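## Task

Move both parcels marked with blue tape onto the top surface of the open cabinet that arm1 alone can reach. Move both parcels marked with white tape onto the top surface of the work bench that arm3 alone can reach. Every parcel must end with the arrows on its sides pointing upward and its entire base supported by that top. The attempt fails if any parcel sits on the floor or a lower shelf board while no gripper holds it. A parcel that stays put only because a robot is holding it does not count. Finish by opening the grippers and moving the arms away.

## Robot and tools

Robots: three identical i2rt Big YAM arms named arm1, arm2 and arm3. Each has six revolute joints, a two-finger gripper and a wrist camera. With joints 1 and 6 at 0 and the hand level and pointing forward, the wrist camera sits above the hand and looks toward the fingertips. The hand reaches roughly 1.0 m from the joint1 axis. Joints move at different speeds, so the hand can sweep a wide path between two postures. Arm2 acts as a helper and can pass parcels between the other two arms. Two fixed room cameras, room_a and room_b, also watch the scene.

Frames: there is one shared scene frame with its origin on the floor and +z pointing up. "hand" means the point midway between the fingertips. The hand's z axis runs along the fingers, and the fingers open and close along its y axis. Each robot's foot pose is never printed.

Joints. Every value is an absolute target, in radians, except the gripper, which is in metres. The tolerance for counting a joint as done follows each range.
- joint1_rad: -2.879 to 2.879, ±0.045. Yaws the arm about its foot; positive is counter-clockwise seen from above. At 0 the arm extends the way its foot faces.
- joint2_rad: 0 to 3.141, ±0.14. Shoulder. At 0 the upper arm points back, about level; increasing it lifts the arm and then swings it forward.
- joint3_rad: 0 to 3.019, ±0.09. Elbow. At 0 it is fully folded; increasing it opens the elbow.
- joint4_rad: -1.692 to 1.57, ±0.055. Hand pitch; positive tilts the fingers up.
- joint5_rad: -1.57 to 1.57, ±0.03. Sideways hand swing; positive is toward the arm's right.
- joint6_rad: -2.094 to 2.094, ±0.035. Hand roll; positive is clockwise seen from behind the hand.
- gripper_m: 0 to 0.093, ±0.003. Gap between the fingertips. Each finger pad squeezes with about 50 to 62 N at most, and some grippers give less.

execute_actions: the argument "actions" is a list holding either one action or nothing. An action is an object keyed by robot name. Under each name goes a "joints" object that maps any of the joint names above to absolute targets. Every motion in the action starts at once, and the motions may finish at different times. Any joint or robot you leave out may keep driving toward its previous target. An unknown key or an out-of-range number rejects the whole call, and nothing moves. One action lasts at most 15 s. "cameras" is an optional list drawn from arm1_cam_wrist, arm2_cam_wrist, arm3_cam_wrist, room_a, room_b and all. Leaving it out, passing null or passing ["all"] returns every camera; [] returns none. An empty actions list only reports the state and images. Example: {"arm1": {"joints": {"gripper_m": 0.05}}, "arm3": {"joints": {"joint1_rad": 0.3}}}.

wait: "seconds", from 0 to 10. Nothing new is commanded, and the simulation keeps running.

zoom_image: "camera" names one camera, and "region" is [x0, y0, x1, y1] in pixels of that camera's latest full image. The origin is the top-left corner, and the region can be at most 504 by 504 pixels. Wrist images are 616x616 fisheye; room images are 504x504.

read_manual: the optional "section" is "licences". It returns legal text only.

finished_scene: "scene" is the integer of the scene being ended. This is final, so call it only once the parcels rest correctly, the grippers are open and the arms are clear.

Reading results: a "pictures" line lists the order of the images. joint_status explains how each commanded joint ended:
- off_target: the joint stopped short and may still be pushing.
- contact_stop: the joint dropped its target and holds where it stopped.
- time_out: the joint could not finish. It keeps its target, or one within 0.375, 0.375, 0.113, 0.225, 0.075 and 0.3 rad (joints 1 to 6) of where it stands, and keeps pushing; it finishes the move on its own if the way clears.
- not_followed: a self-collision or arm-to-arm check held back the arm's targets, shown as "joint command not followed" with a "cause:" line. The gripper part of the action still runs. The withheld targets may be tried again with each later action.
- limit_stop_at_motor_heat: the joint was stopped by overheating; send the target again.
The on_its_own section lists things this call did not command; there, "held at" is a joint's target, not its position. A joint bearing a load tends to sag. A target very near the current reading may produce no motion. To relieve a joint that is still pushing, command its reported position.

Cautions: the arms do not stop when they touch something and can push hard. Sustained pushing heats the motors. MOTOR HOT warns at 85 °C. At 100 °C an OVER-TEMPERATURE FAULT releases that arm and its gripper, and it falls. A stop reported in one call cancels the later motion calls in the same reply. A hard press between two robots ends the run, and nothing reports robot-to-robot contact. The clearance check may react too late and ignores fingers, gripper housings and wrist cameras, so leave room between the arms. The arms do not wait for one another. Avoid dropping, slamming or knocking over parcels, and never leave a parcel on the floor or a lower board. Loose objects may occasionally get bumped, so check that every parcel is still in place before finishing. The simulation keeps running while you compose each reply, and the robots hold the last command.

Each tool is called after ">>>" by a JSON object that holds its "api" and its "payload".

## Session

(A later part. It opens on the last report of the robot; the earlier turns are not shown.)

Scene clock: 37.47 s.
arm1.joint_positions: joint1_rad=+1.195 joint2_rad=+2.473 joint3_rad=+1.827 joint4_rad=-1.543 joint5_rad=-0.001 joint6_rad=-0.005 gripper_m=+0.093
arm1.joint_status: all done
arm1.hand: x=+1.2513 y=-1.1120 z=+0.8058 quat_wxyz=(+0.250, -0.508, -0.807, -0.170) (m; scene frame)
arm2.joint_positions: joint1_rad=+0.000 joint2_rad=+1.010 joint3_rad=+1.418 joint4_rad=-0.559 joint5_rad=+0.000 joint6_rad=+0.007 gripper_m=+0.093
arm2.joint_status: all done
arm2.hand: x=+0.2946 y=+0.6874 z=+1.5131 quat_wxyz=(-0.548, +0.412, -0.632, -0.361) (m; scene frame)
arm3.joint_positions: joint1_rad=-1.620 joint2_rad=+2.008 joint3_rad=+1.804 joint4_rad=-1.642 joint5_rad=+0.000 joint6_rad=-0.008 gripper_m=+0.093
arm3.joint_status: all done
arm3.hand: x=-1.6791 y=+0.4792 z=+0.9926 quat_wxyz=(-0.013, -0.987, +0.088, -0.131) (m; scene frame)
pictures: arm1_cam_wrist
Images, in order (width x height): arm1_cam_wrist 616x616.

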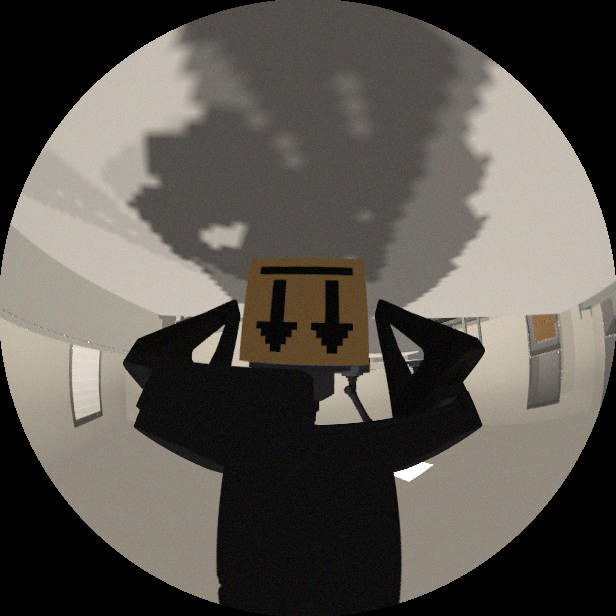

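>>> {"api": "execute_actions", "payload": {"actions": [{"arm1":{"joints":{"joint2_rad":1.9}},"arm3":{"joints":{"joint2_rad":1.4,"joint3_rad":1.1,"joint4_rad":0.3}}}], "cameras": []}}

>>> {"api": "execute_actions", "payload": {"actions": [{"arm1":{"joints":{"joint1_rad":-1.77,"joint3_rad":1.67,"joint4_rad":-0.76,"joint6_rad":-0.35}},"arm3":{"joints":{"joint2_rad":1.7,"joint3_rad":0.68,"joint4_rad":0.62}}}], "cameras": ["arm3_cam_wrist"]}}

>>> {"api": "execute_actions", "payload": {"actions": [{"arm1":{"joints":{"joint2_rad":2.2}},"arm3":{"joints":{"joint2_rad":1.9}}}], "cameras": ["arm1_cam_wrist","arm3_cam_wrist"]}}

Scene clock: 39.87 s.
arm1.joint_positions: joint1_rad=+1.195 joint2_rad=+1.912 joint3_rad=+1.837 joint4_rad=-1.536 joint5_rad=-0.001 joint6_rad=-0.005 gripper_m=+0.093
arm1.joint_status: all done
arm1.hand: x=+1.2717 y=-1.1673 z=+1.1151 quat_wxyz=(+0.011, -0.535, -0.845, -0.017) (m; scene frame)
arm2.joint_positions: joint1_rad=+0.000 joint2_rad=+1.010 joint3_rad=+1.418 joint4_rad=-0.559 joint5_rad=+0.000 joint6_rad=+0.007 gripper_m=+0.093
arm2.joint_status: not commanded
arm2.hand: x=+0.2946 y=+0.6874 z=+1.5131 quat_wxyz=(-0.548, +0.412, -0.632, -0.361) (m; scene frame)
arm3.joint_positions: joint1_rad=-1.620 joint2_rad=+1.402 joint3_rad=+1.094 joint4_rad=+0.269 joint5_rad=+0.000 joint6_rad=-0.008 gripper_m=+0.093
arm3.joint_status: all done
arm3.hand: x=-1.7588 y=+0.4943 z=+1.2518 quat_wxyz=(+0.067, -0.714, +0.064, +0.694) (m; scene frame)
pictures: none
No camera images: the call's "cameras" was empty. Leave "cameras" out to get every camera's image.

Scene clock: 42.60 s.
arm1.joint_positions: joint1_rad=-1.775 joint2_rad=+1.915 joint3_rad=+1.657 joint4_rad=-0.770 joint5_rad=+0.001 joint6_rad=-0.342 gripper_m=+0.093
arm1.joint_status: all done
arm1.hand: x=+0.6201 y=-0.0560 z=+1.0739 quat_wxyz=(+0.167, -0.919, +0.293, +0.206) (m; scene frame)
arm2.joint_positions: joint1_rad=+0.000 joint2_rad=+1.010 joint3_rad=+1.418 joint4_rad=-0.559 joint5_rad=+0.000 joint6_rad=+0.007 gripper_m=+0.093
arm2.joint_status: not commanded
arm2.hand: x=+0.2946 y=+0.6874 z=+1.5131 quat_wxyz=(-0.548, +0.412, -0.632, -0.361) (m; scene frame)
arm3.joint_positions: joint1_rad=-1.620 joint2_rad=+1.716 joint3_rad=+0.660 joint4_rad=+0.593 joint5_rad=+0.000 joint6_rad=-0.008 gripper_m=+0.093
arm3.joint_status: all done
arm3.hand: x=-1.6808 y=+0.4795 z=+0.9144 quat_wxyz=(+0.051, -0.844, +0.076, +0.528) (m; scene frame)
pictures: arm3_cam_wrist
Images, in order (width x height): arm3_cam_wrist 616x616.

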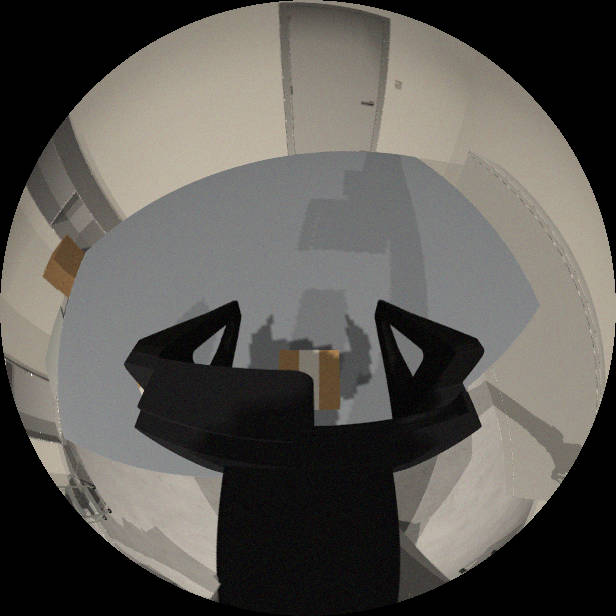

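Scene clock: 44.00 s.
arm1.joint_positions: joint1_rad=-1.775 joint2_rad=+2.225 joint3_rad=+1.638 joint4_rad=-0.770 joint5_rad=+0.001 joint6_rad=-0.342 gripper_m=+0.093
arm1.joint_status: all done
arm1.hand: x=+0.6427 y=-0.0826 z=+0.8558 quat_wxyz=(+0.069, -0.947, +0.303, +0.077) (m; scene frame)
arm2.joint_positions: joint1_rad=+0.000 joint2_rad=+1.010 joint3_rad=+1.418 joint4_rad=-0.559 joint5_rad=+0.000 joint6_rad=+0.007 gripper_m=+0.093
arm2.joint_status: not commanded
arm2.hand: x=+0.2946 y=+0.6874 z=+1.5131 quat_wxyz=(-0.548, +0.412, -0.632, -0.361) (m; scene frame)
arm3.joint_positions: joint1_rad=-1.620 joint2_rad=+1.918 joint3_rad=+0.661 joint4_rad=+0.599 joint5_rad=+0.000 joint6_rad=-0.008 gripper_m=+0.093
arm3.joint_status: all done
arm3.hand: x=-1.6572 y=+0.4750 z=+0.8106 quat_wxyz=(+0.043, -0.892, +0.080, +0.443) (m; scene frame)
pictures: arm1_cam_wrist, arm3_cam_wrist
Images, in order (width x height): arm1_cam_wrist 616x616, arm3_cam_wrist 616x616.

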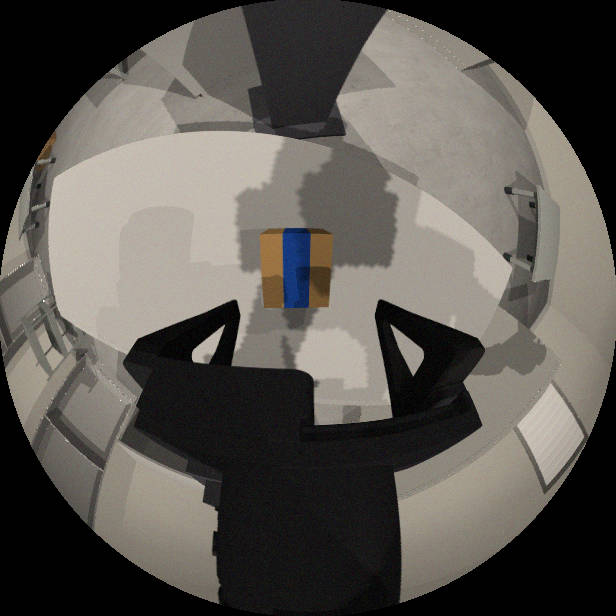

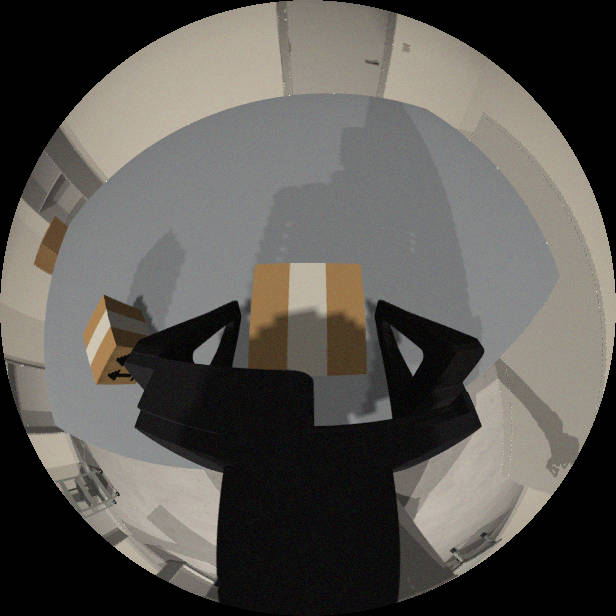

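>>> {"api": "execute_actions", "payload": {"actions": [{"arm1":{"joints":{"joint1_rad":-1.75,"joint2_rad":2.315,"joint4_rad":-0.65}},"arm3":{"joints":{"joint2_rad":1.94}}}], "cameras": ["arm1_cam_wrist","arm3_cam_wrist"]}}

Scene clock: 45.27 s.
arm1.joint_positions: joint1_rad=-1.752 joint2_rad=+2.329 joint3_rad=+1.638 joint4_rad=-0.666 joint5_rad=+0.001 joint6_rad=-0.342 gripper_m=+0.093
arm1.joint_status: all done
arm1.hand: x=+0.6300 y=-0.0899 z=+0.7932 quat_wxyz=(+0.068, -0.951, +0.292, +0.078) (m; scene frame)
arm2.joint_positions: joint1_rad=+0.000 joint2_rad=+1.010 joint3_rad=+1.418 joint4_rad=-0.559 joint5_rad=+0.000 joint6_rad=+0.007 gripper_m=+0.093
arm2.joint_status: not commanded
arm2.hand: x=+0.2946 y=+0.6874 z=+1.5131 quat_wxyz=(-0.548, +0.412, -0.632, -0.361) (m; scene frame)
arm3.joint_positions: joint1_rad=-1.620 joint2_rad=+1.931 joint3_rad=+0.661 joint4_rad=+0.599 joint5_rad=+0.000 joint6_rad=-0.008 gripper_m=+0.093
arm3.joint_status: all done
arm3.hand: x=-1.6549 y=+0.4745 z=+0.8041 quat_wxyz=(+0.042, -0.895, +0.080, +0.437) (m; scene frame)
pictures: arm1_cam_wrist, arm3_cam_wrist
Images, in order (width x height): arm1_cam_wrist 616x616, arm3_cam_wrist 616x616.

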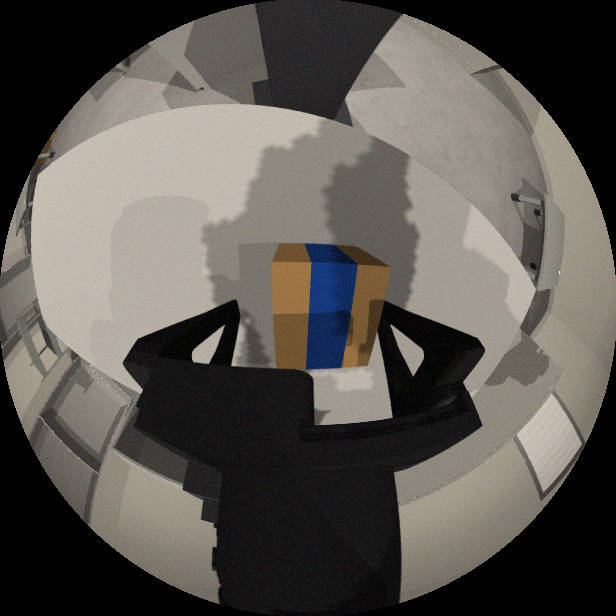

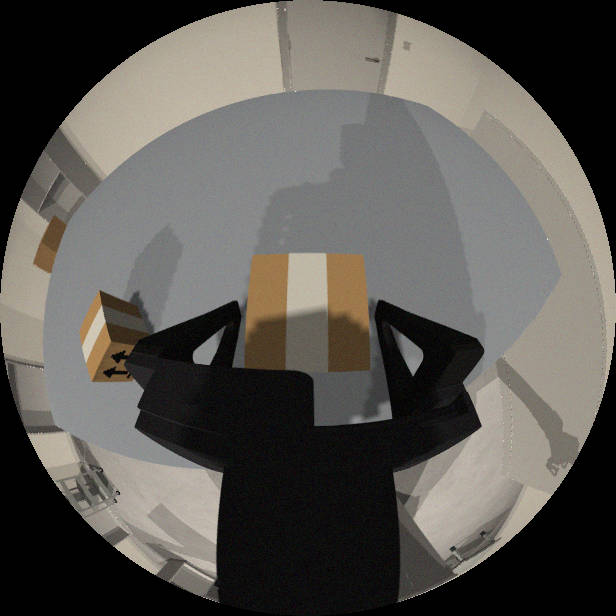

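>>> {"api": "execute_actions", "payload": {"actions": [{"arm1":{"joints":{"joint1_rad":-1.772,"gripper_m":0.04}},"arm3":{"joints":{"gripper_m":0.045}}}], "cameras": []}}

>>> {"api": "execute_actions", "payload": {"actions": [{"arm1":{"joints":{"joint2_rad":1.9}},"arm3":{"joints":{"joint2_rad":1.4,"joint3_rad":1.1}}}], "cameras": ["arm1_cam_wrist"]}}

>>> {"api": "execute_actions", "payload": {"actions": [{"arm1":{"joints":{"joint1_rad":0.88}},"arm3":{"joints":{"joint2_rad":1.9,"joint3_rad":1.85,"joint4_rad":-1.68}}}], "cameras": []}}

>>> {"api": "execute_actions", "payload": {"actions": [{"arm1":{"joints":{"joint2_rad":2.22}},"arm3":{"joints":{"joint2_rad":2.33}}}], "cameras": ["arm1_cam_wrist","arm3_cam_wrist"]}}

Scene clock: 46.33 s.
arm1.joint_positions: joint1_rad=-1.767 joint2_rad=+2.329 joint3_rad=+1.638 joint4_rad=-0.666 joint5_rad=+0.001 joint6_rad=-0.342 gripper_m=+0.049
arm1.joint_status: gripper_m off_target (ended at +0.049, target +0.040); the others done
arm1.hand: x=+0.6383 y=-0.0839 z=+0.7933 quat_wxyz=(+0.069, -0.949, +0.299, +0.078) (m; scene frame)
arm2.joint_positions: joint1_rad=+0.000 joint2_rad=+1.010 joint3_rad=+1.418 joint4_rad=-0.559 joint5_rad=+0.000 joint6_rad=+0.007 gripper_m=+0.093
arm2.joint_status: not commanded
arm2.hand: x=+0.2946 y=+0.6874 z=+1.5131 quat_wxyz=(-0.548, +0.412, -0.632, -0.361) (m; scene frame)
arm3.joint_positions: joint1_rad=-1.620 joint2_rad=+1.931 joint3_rad=+0.661 joint4_rad=+0.599 joint5_rad=+0.000 joint6_rad=-0.008 gripper_m=+0.057
arm3.joint_status: gripper_m off_target (ended at +0.057, target +0.045)
arm3.hand: x=-1.6549 y=+0.4745 z=+0.8041 quat_wxyz=(+0.042, -0.895, +0.080, +0.437) (m; scene frame)
pictures: none
No camera images: the call's "cameras" was empty. Leave "cameras" out to get every camera's image.

Scene clock: 48.03 s.
arm1.joint_positions: joint1_rad=-1.767 joint2_rad=+1.913 joint3_rad=+1.654 joint4_rad=-0.660 joint5_rad=+0.001 joint6_rad=-0.342 gripper_m=+0.049
arm1.joint_status: all done
arm1.hand: x=+0.6029 y=-0.0417 z=+1.0884 quat_wxyz=(+0.197, -0.905, +0.284, +0.248) (m; scene frame)
arm2.joint_positions: joint1_rad=+0.000 joint2_rad=+1.010 joint3_rad=+1.418 joint4_rad=-0.559 joint5_rad=+0.000 joint6_rad=+0.007 gripper_m=+0.093
arm2.joint_status: not commanded
arm2.hand: x=+0.2946 y=+0.6874 z=+1.5131 quat_wxyz=(-0.548, +0.412, -0.632, -0.361) (m; scene frame)
arm3.joint_positions: joint1_rad=-1.620 joint2_rad=+1.416 joint3_rad=+1.087 joint4_rad=+0.613 joint5_rad=+0.000 joint6_rad=-0.008 gripper_m=+0.057
arm3.joint_status: all done
arm3.hand: x=-1.7512 y=+0.4929 z=+1.3230 quat_wxyz=(+0.078, -0.593, +0.053, +0.800) (m; scene frame)
pictures: arm1_cam_wrist
Images, in order (width x height): arm1_cam_wrist 616x616.

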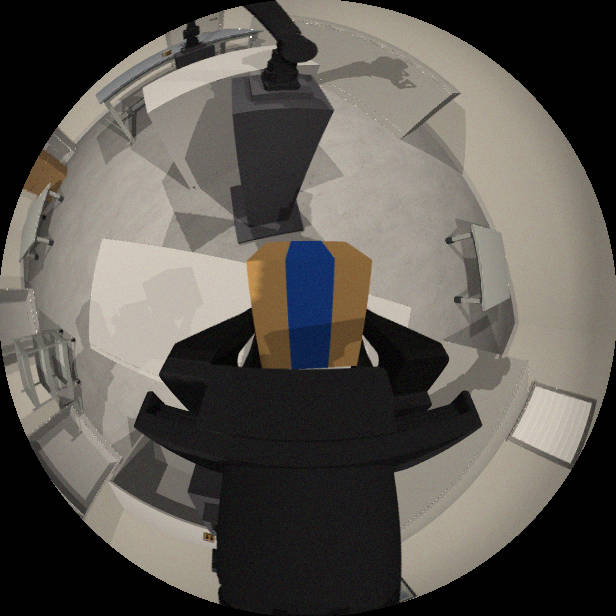

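Scene clock: 50.63 s.
arm1.joint_positions: joint1_rad=+0.884 joint2_rad=+1.913 joint3_rad=+1.654 joint4_rad=-0.660 joint5_rad=-0.002 joint6_rad=-0.344 gripper_m=+0.049
arm1.joint_status: all done
arm1.hand: x=+1.1172 y=-1.3640 z=+1.0922 quat_wxyz=(-0.207, -0.498, -0.806, +0.243) (m; scene frame)
arm2.joint_positions: joint1_rad=+0.000 joint2_rad=+1.010 joint3_rad=+1.418 joint4_rad=-0.559 joint5_rad=+0.000 joint6_rad=+0.007 gripper_m=+0.093
arm2.joint_status: not commanded
arm2.hand: x=+0.2946 y=+0.6874 z=+1.5131 quat_wxyz=(-0.548, +0.412, -0.632, -0.361) (m; scene frame)
arm3.joint_positions: joint1_rad=-1.620 joint2_rad=+1.929 joint3_rad=+1.791 joint4_rad=-1.661 joint5_rad=+0.000 joint6_rad=-0.008 gripper_m=+0.057
arm3.joint_status: all done
arm3.hand: x=-1.6686 y=+0.4772 z=+1.0309 quat_wxyz=(-0.011, -0.990, +0.088, -0.108) (m; scene frame)
pictures: none
No camera images: the call's "cameras" was empty. Leave "cameras" out to get every camera's image.

Scene clock: 52.07 s.
arm1.joint_positions: joint1_rad=+0.884 joint2_rad=+2.248 joint3_rad=+1.634 joint4_rad=-0.660 joint5_rad=-0.002 joint6_rad=-0.344 gripper_m=+0.049
arm1.joint_status: all done
arm1.hand: x=+1.1167 y=-1.3284 z=+0.8495 quat_wxyz=(-0.099, -0.518, -0.842, +0.109) (m; scene frame)
arm2.joint_positions: joint1_rad=+0.000 joint2_rad=+1.010 joint3_rad=+1.418 joint4_rad=-0.559 joint5_rad=+0.000 joint6_rad=+0.007 gripper_m=+0.093
arm2.joint_status: not commanded
arm2.hand: x=+0.2946 y=+0.6874 z=+1.5131 quat_wxyz=(-0.548, +0.412, -0.632, -0.361) (m; scene frame)
arm3.joint_positions: joint1_rad=-1.620 joint2_rad=+2.361 joint3_rad=+1.828 joint4_rad=-1.672 joint5_rad=+0.000 joint6_rad=-0.008 gripper_m=+0.057
arm3.joint_status: all done
arm3.hand: x=-1.6522 y=+0.4740 z=+0.8181 quat_wxyz=(-0.030, -0.948, +0.085, -0.305) (m; scene frame)
pictures: arm1_cam_wrist, arm3_cam_wrist
Images, in order (width x height): arm1_cam_wrist 616x616, arm3_cam_wrist 616x616.

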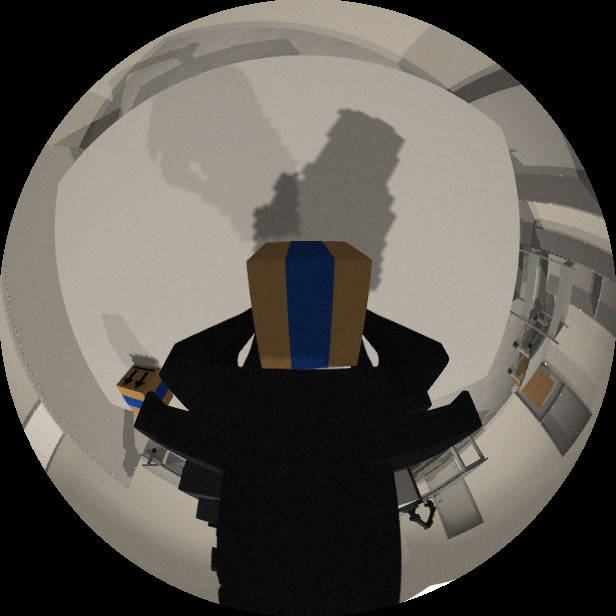

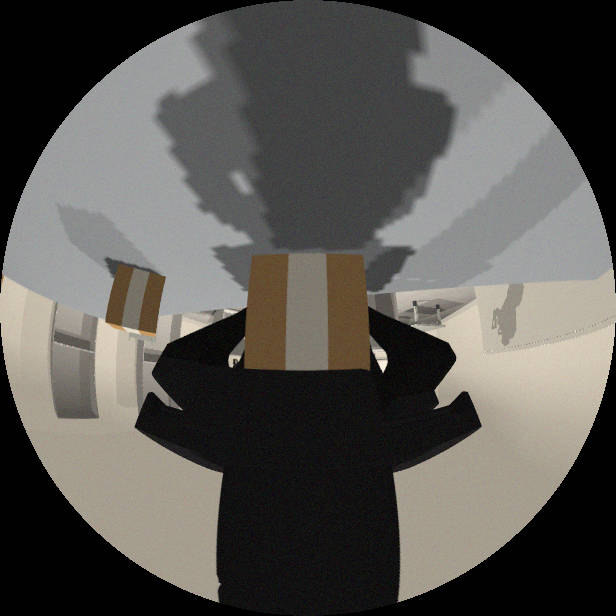

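>>> {"api": "execute_actions", "payload": {"actions": [{"arm1":{"joints":{"joint2_rad":2.295,"joint4_rad":-0.7}},"arm3":{"joints":{"joint2_rad":2.41}}}], "cameras": ["arm1_cam_wrist"]}}

Scene clock: 53.07 s.
arm1.joint_positions: joint1_rad=+0.884 joint2_rad=+2.300 joint3_rad=+1.634 joint4_rad=-0.690 joint5_rad=-0.002 joint6_rad=-0.344 gripper_m=+0.049
arm1.joint_status: all done
arm1.hand: x=+1.1150 y=-1.3100 z=+0.8132 quat_wxyz=(-0.074, -0.521, -0.847, +0.078) (m; scene frame)
arm2.joint_positions: joint1_rad=+0.000 joint2_rad=+1.010 joint3_rad=+1.418 joint4_rad=-0.559 joint5_rad=+0.000 joint6_rad=+0.007 gripper_m=+0.093
arm2.joint_status: not commanded
arm2.hand: x=+0.2946 y=+0.6874 z=+1.5131 quat_wxyz=(-0.548, +0.412, -0.632, -0.361) (m; scene frame)
arm3.joint_positions: joint1_rad=-1.620 joint2_rad=+2.403 joint3_rad=+1.828 joint4_rad=-1.677 joint5_rad=+0.000 joint6_rad=-0.007 gripper_m=+0.057
arm3.joint_status: all done
arm3.hand: x=-1.6438 y=+0.4724 z=+0.7977 quat_wxyz=(-0.032, -0.941, +0.084, -0.328) (m; scene frame)
pictures: arm1_cam_wrist
Images, in order (width x height): arm1_cam_wrist 616x616.

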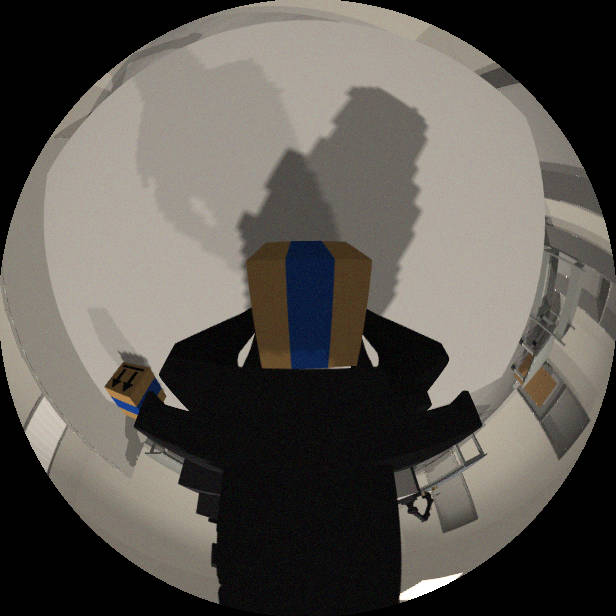

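>>> {"api": "execute_actions", "payload": {"actions": [{"arm1":{"joints":{"gripper_m":0.093}},"arm3":{"joints":{"gripper_m":0.093}}}], "cameras": []}}

>>> {"api": "execute_actions", "payload": {"actions": [{"arm1":{"joints":{"joint2_rad":1.7,"joint4_rad":-1.0}},"arm3":{"joints":{"joint2_rad":1.8}}}], "cameras": []}}

>>> {"api": "execute_actions", "payload": {"actions": [{"arm1":{"joints":{"joint1_rad":1.1}},"arm3":{"joints":{"joint1_rad":-2.0,"joint4_rad":-1.4}}}]}}

>>> {"api": "zoom_image", "payload": {"camera": "arm3_cam_wrist", "region": [80,150,330,350]}}

Scene clock: 53.93 s.
arm1.joint_positions: joint1_rad=+0.884 joint2_rad=+2.300 joint3_rad=+1.634 joint4_rad=-0.690 joint5_rad=-0.002 joint6_rad=-0.344 gripper_m=+0.093
arm1.joint_status: all done
arm1.hand: x=+1.1150 y=-1.3100 z=+0.8132 quat_wxyz=(-0.074, -0.521, -0.847, +0.078) (m; scene frame)
arm2.joint_positions: joint1_rad=+0.000 joint2_rad=+1.010 joint3_rad=+1.418 joint4_rad=-0.559 joint5_rad=+0.000 joint6_rad=+0.007 gripper_m=+0.093
arm2.joint_status: not commanded
arm2.hand: x=+0.2946 y=+0.6874 z=+1.5131 quat_wxyz=(-0.548, +0.412, -0.632, -0.361) (m; scene frame)
arm3.joint_positions: joint1_rad=-1.620 joint2_rad=+2.404 joint3_rad=+1.828 joint4_rad=-1.677 joint5_rad=+0.000 joint6_rad=-0.007 gripper_m=+0.093
arm3.joint_status: all done
arm3.hand: x=-1.6436 y=+0.4724 z=+0.7972 quat_wxyz=(-0.032, -0.940, +0.084, -0.328) (m; scene frame)
pictures: none
No camera images: the call's "cameras" was empty. Leave "cameras" out to get every camera's image.

Scene clock: 55.70 s.
arm1.joint_positions: joint1_rad=+0.884 joint2_rad=+1.712 joint3_rad=+1.656 joint4_rad=-0.989 joint5_rad=-0.002 joint6_rad=-0.344 gripper_m=+0.093
arm1.joint_status: all done
arm1.hand: x=+1.1052 y=-1.2808 z=+1.1835 quat_wxyz=(-0.169, -0.507, -0.822, +0.197) (m; scene frame)
arm2.joint_positions: joint1_rad=+0.000 joint2_rad=+1.010 joint3_rad=+1.418 joint4_rad=-0.559 joint5_rad=+0.000 joint6_rad=+0.007 gripper_m=+0.093
arm2.joint_status: not commanded
arm2.hand: x=+0.2946 y=+0.6874 z=+1.5131 quat_wxyz=(-0.548, +0.412, -0.632, -0.361) (m; scene frame)
arm3.joint_positions: joint1_rad=-1.620 joint2_rad=+1.812 joint3_rad=+1.835 joint4_rad=-1.677 joint5_rad=+0.000 joint6_rad=-0.007 gripper_m=+0.093
arm3.joint_status: all done
arm3.hand: x=-1.6666 y=+0.4769 z=+1.1073 quat_wxyz=(-0.004, -0.995, +0.089, -0.036) (m; scene frame)
pictures: none
No camera images: the call's "cameras" was empty. Leave "cameras" out to get every camera's image.

Scene clock: 57.07 s.
arm1.joint_positions: joint1_rad=+1.099 joint2_rad=+1.712 joint3_rad=+1.656 joint4_rad=-0.989 joint5_rad=-0.002 joint6_rad=-0.344 gripper_m=+0.093
arm1.joint_status: all done
arm1.hand: x=+1.2401 y=-1.2487 z=+1.1857 quat_wxyz=(-0.190, -0.415, -0.871, +0.179) (m; scene frame)
arm2.joint_positions: joint1_rad=+0.000 joint2_rad=+1.010 joint3_rad=+1.418 joint4_rad=-0.559 joint5_rad=+0.000 joint6_rad=+0.007 gripper_m=+0.093
arm2.joint_status: not commanded
arm2.hand: x=+0.2946 y=+0.6874 z=+1.5131 quat_wxyz=(-0.548, +0.412, -0.632, -0.361) (m; scene frame)
arm3.joint_positions: joint1_rad=-1.998 joint2_rad=+1.812 joint3_rad=+1.835 joint4_rad=-1.420 joint5_rad=+0.002 joint6_rad=-0.006 gripper_m=+0.093
arm3.joint_status: all done
arm3.hand: x=-1.6452 y=+0.6994 z=+1.1102 quat_wxyz=(+0.025, -0.957, +0.274, +0.088) (m; scene frame)
pictures: arm1_cam_wrist, arm2_cam_wrist, arm3_cam_wrist, room_a, room_b
Images, in order (width x height): arm1_cam_wrist 616x616, arm2_cam_wrist 616x616, arm3_cam_wrist 616x616, room_a 504x504, room_b 504x504.

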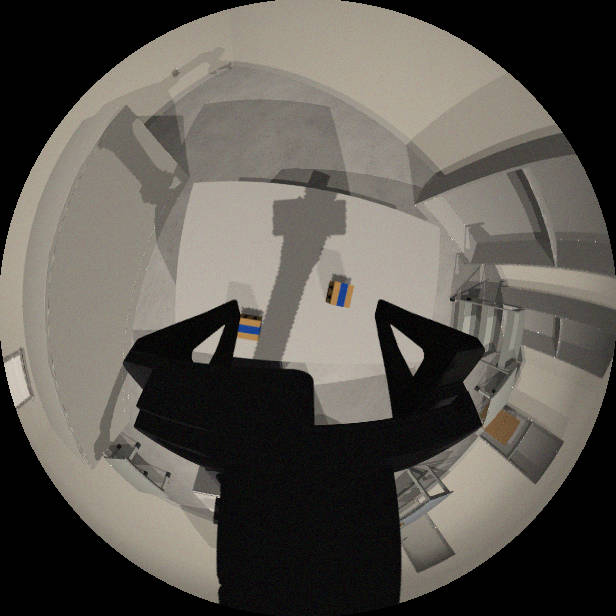

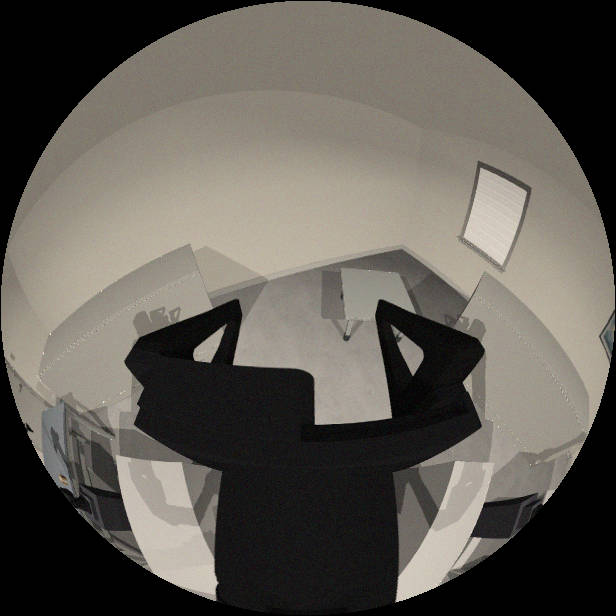

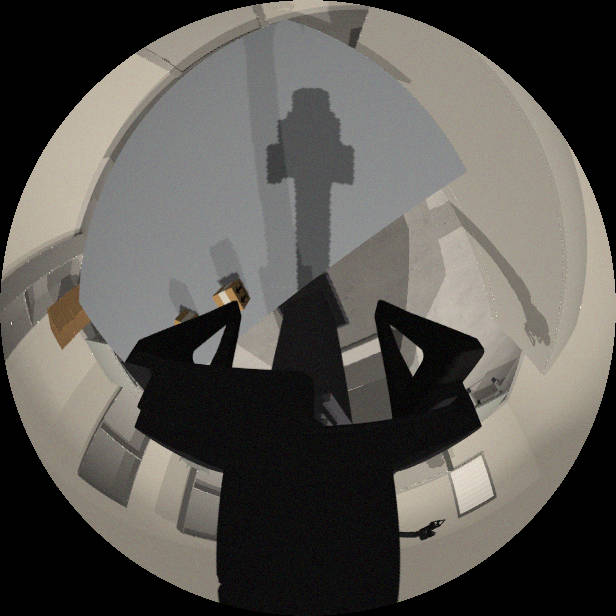

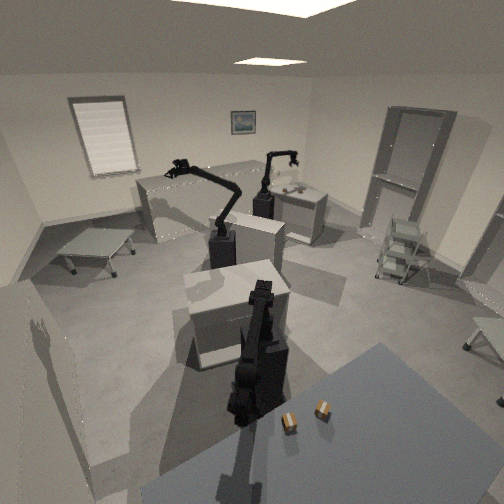

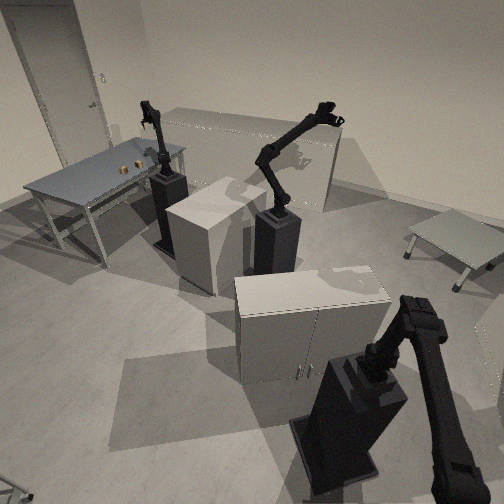

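Region (80, 150, 330, 350) of arm3_cam_wrist's 616x616 image, scaled by 2.016, with more detail than that image has; it fills the top 403 rows of this view, and the rest is white.

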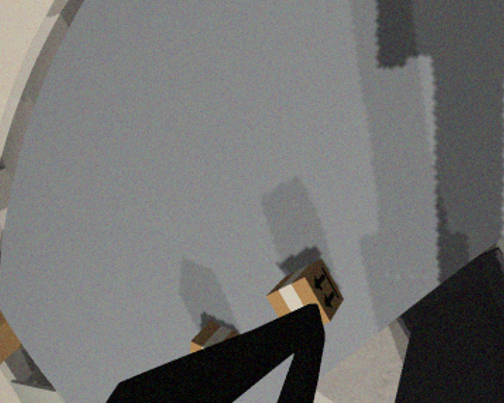

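>>> {"api": "zoom_image", "payload": {"camera": "arm3_cam_wrist", "region": [205,270,265,320]}}

Region (205, 270, 265, 320) of arm3_cam_wrist's 616x616 image, scaled by 8.400, with more detail than that image has.

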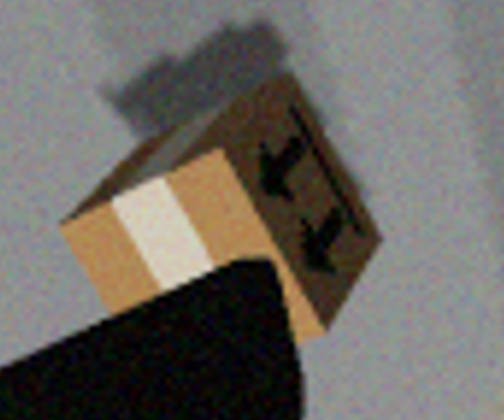

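>>> {"api": "finished_scene", "payload": {"scene": 1}}

The scene is finished: the task was done.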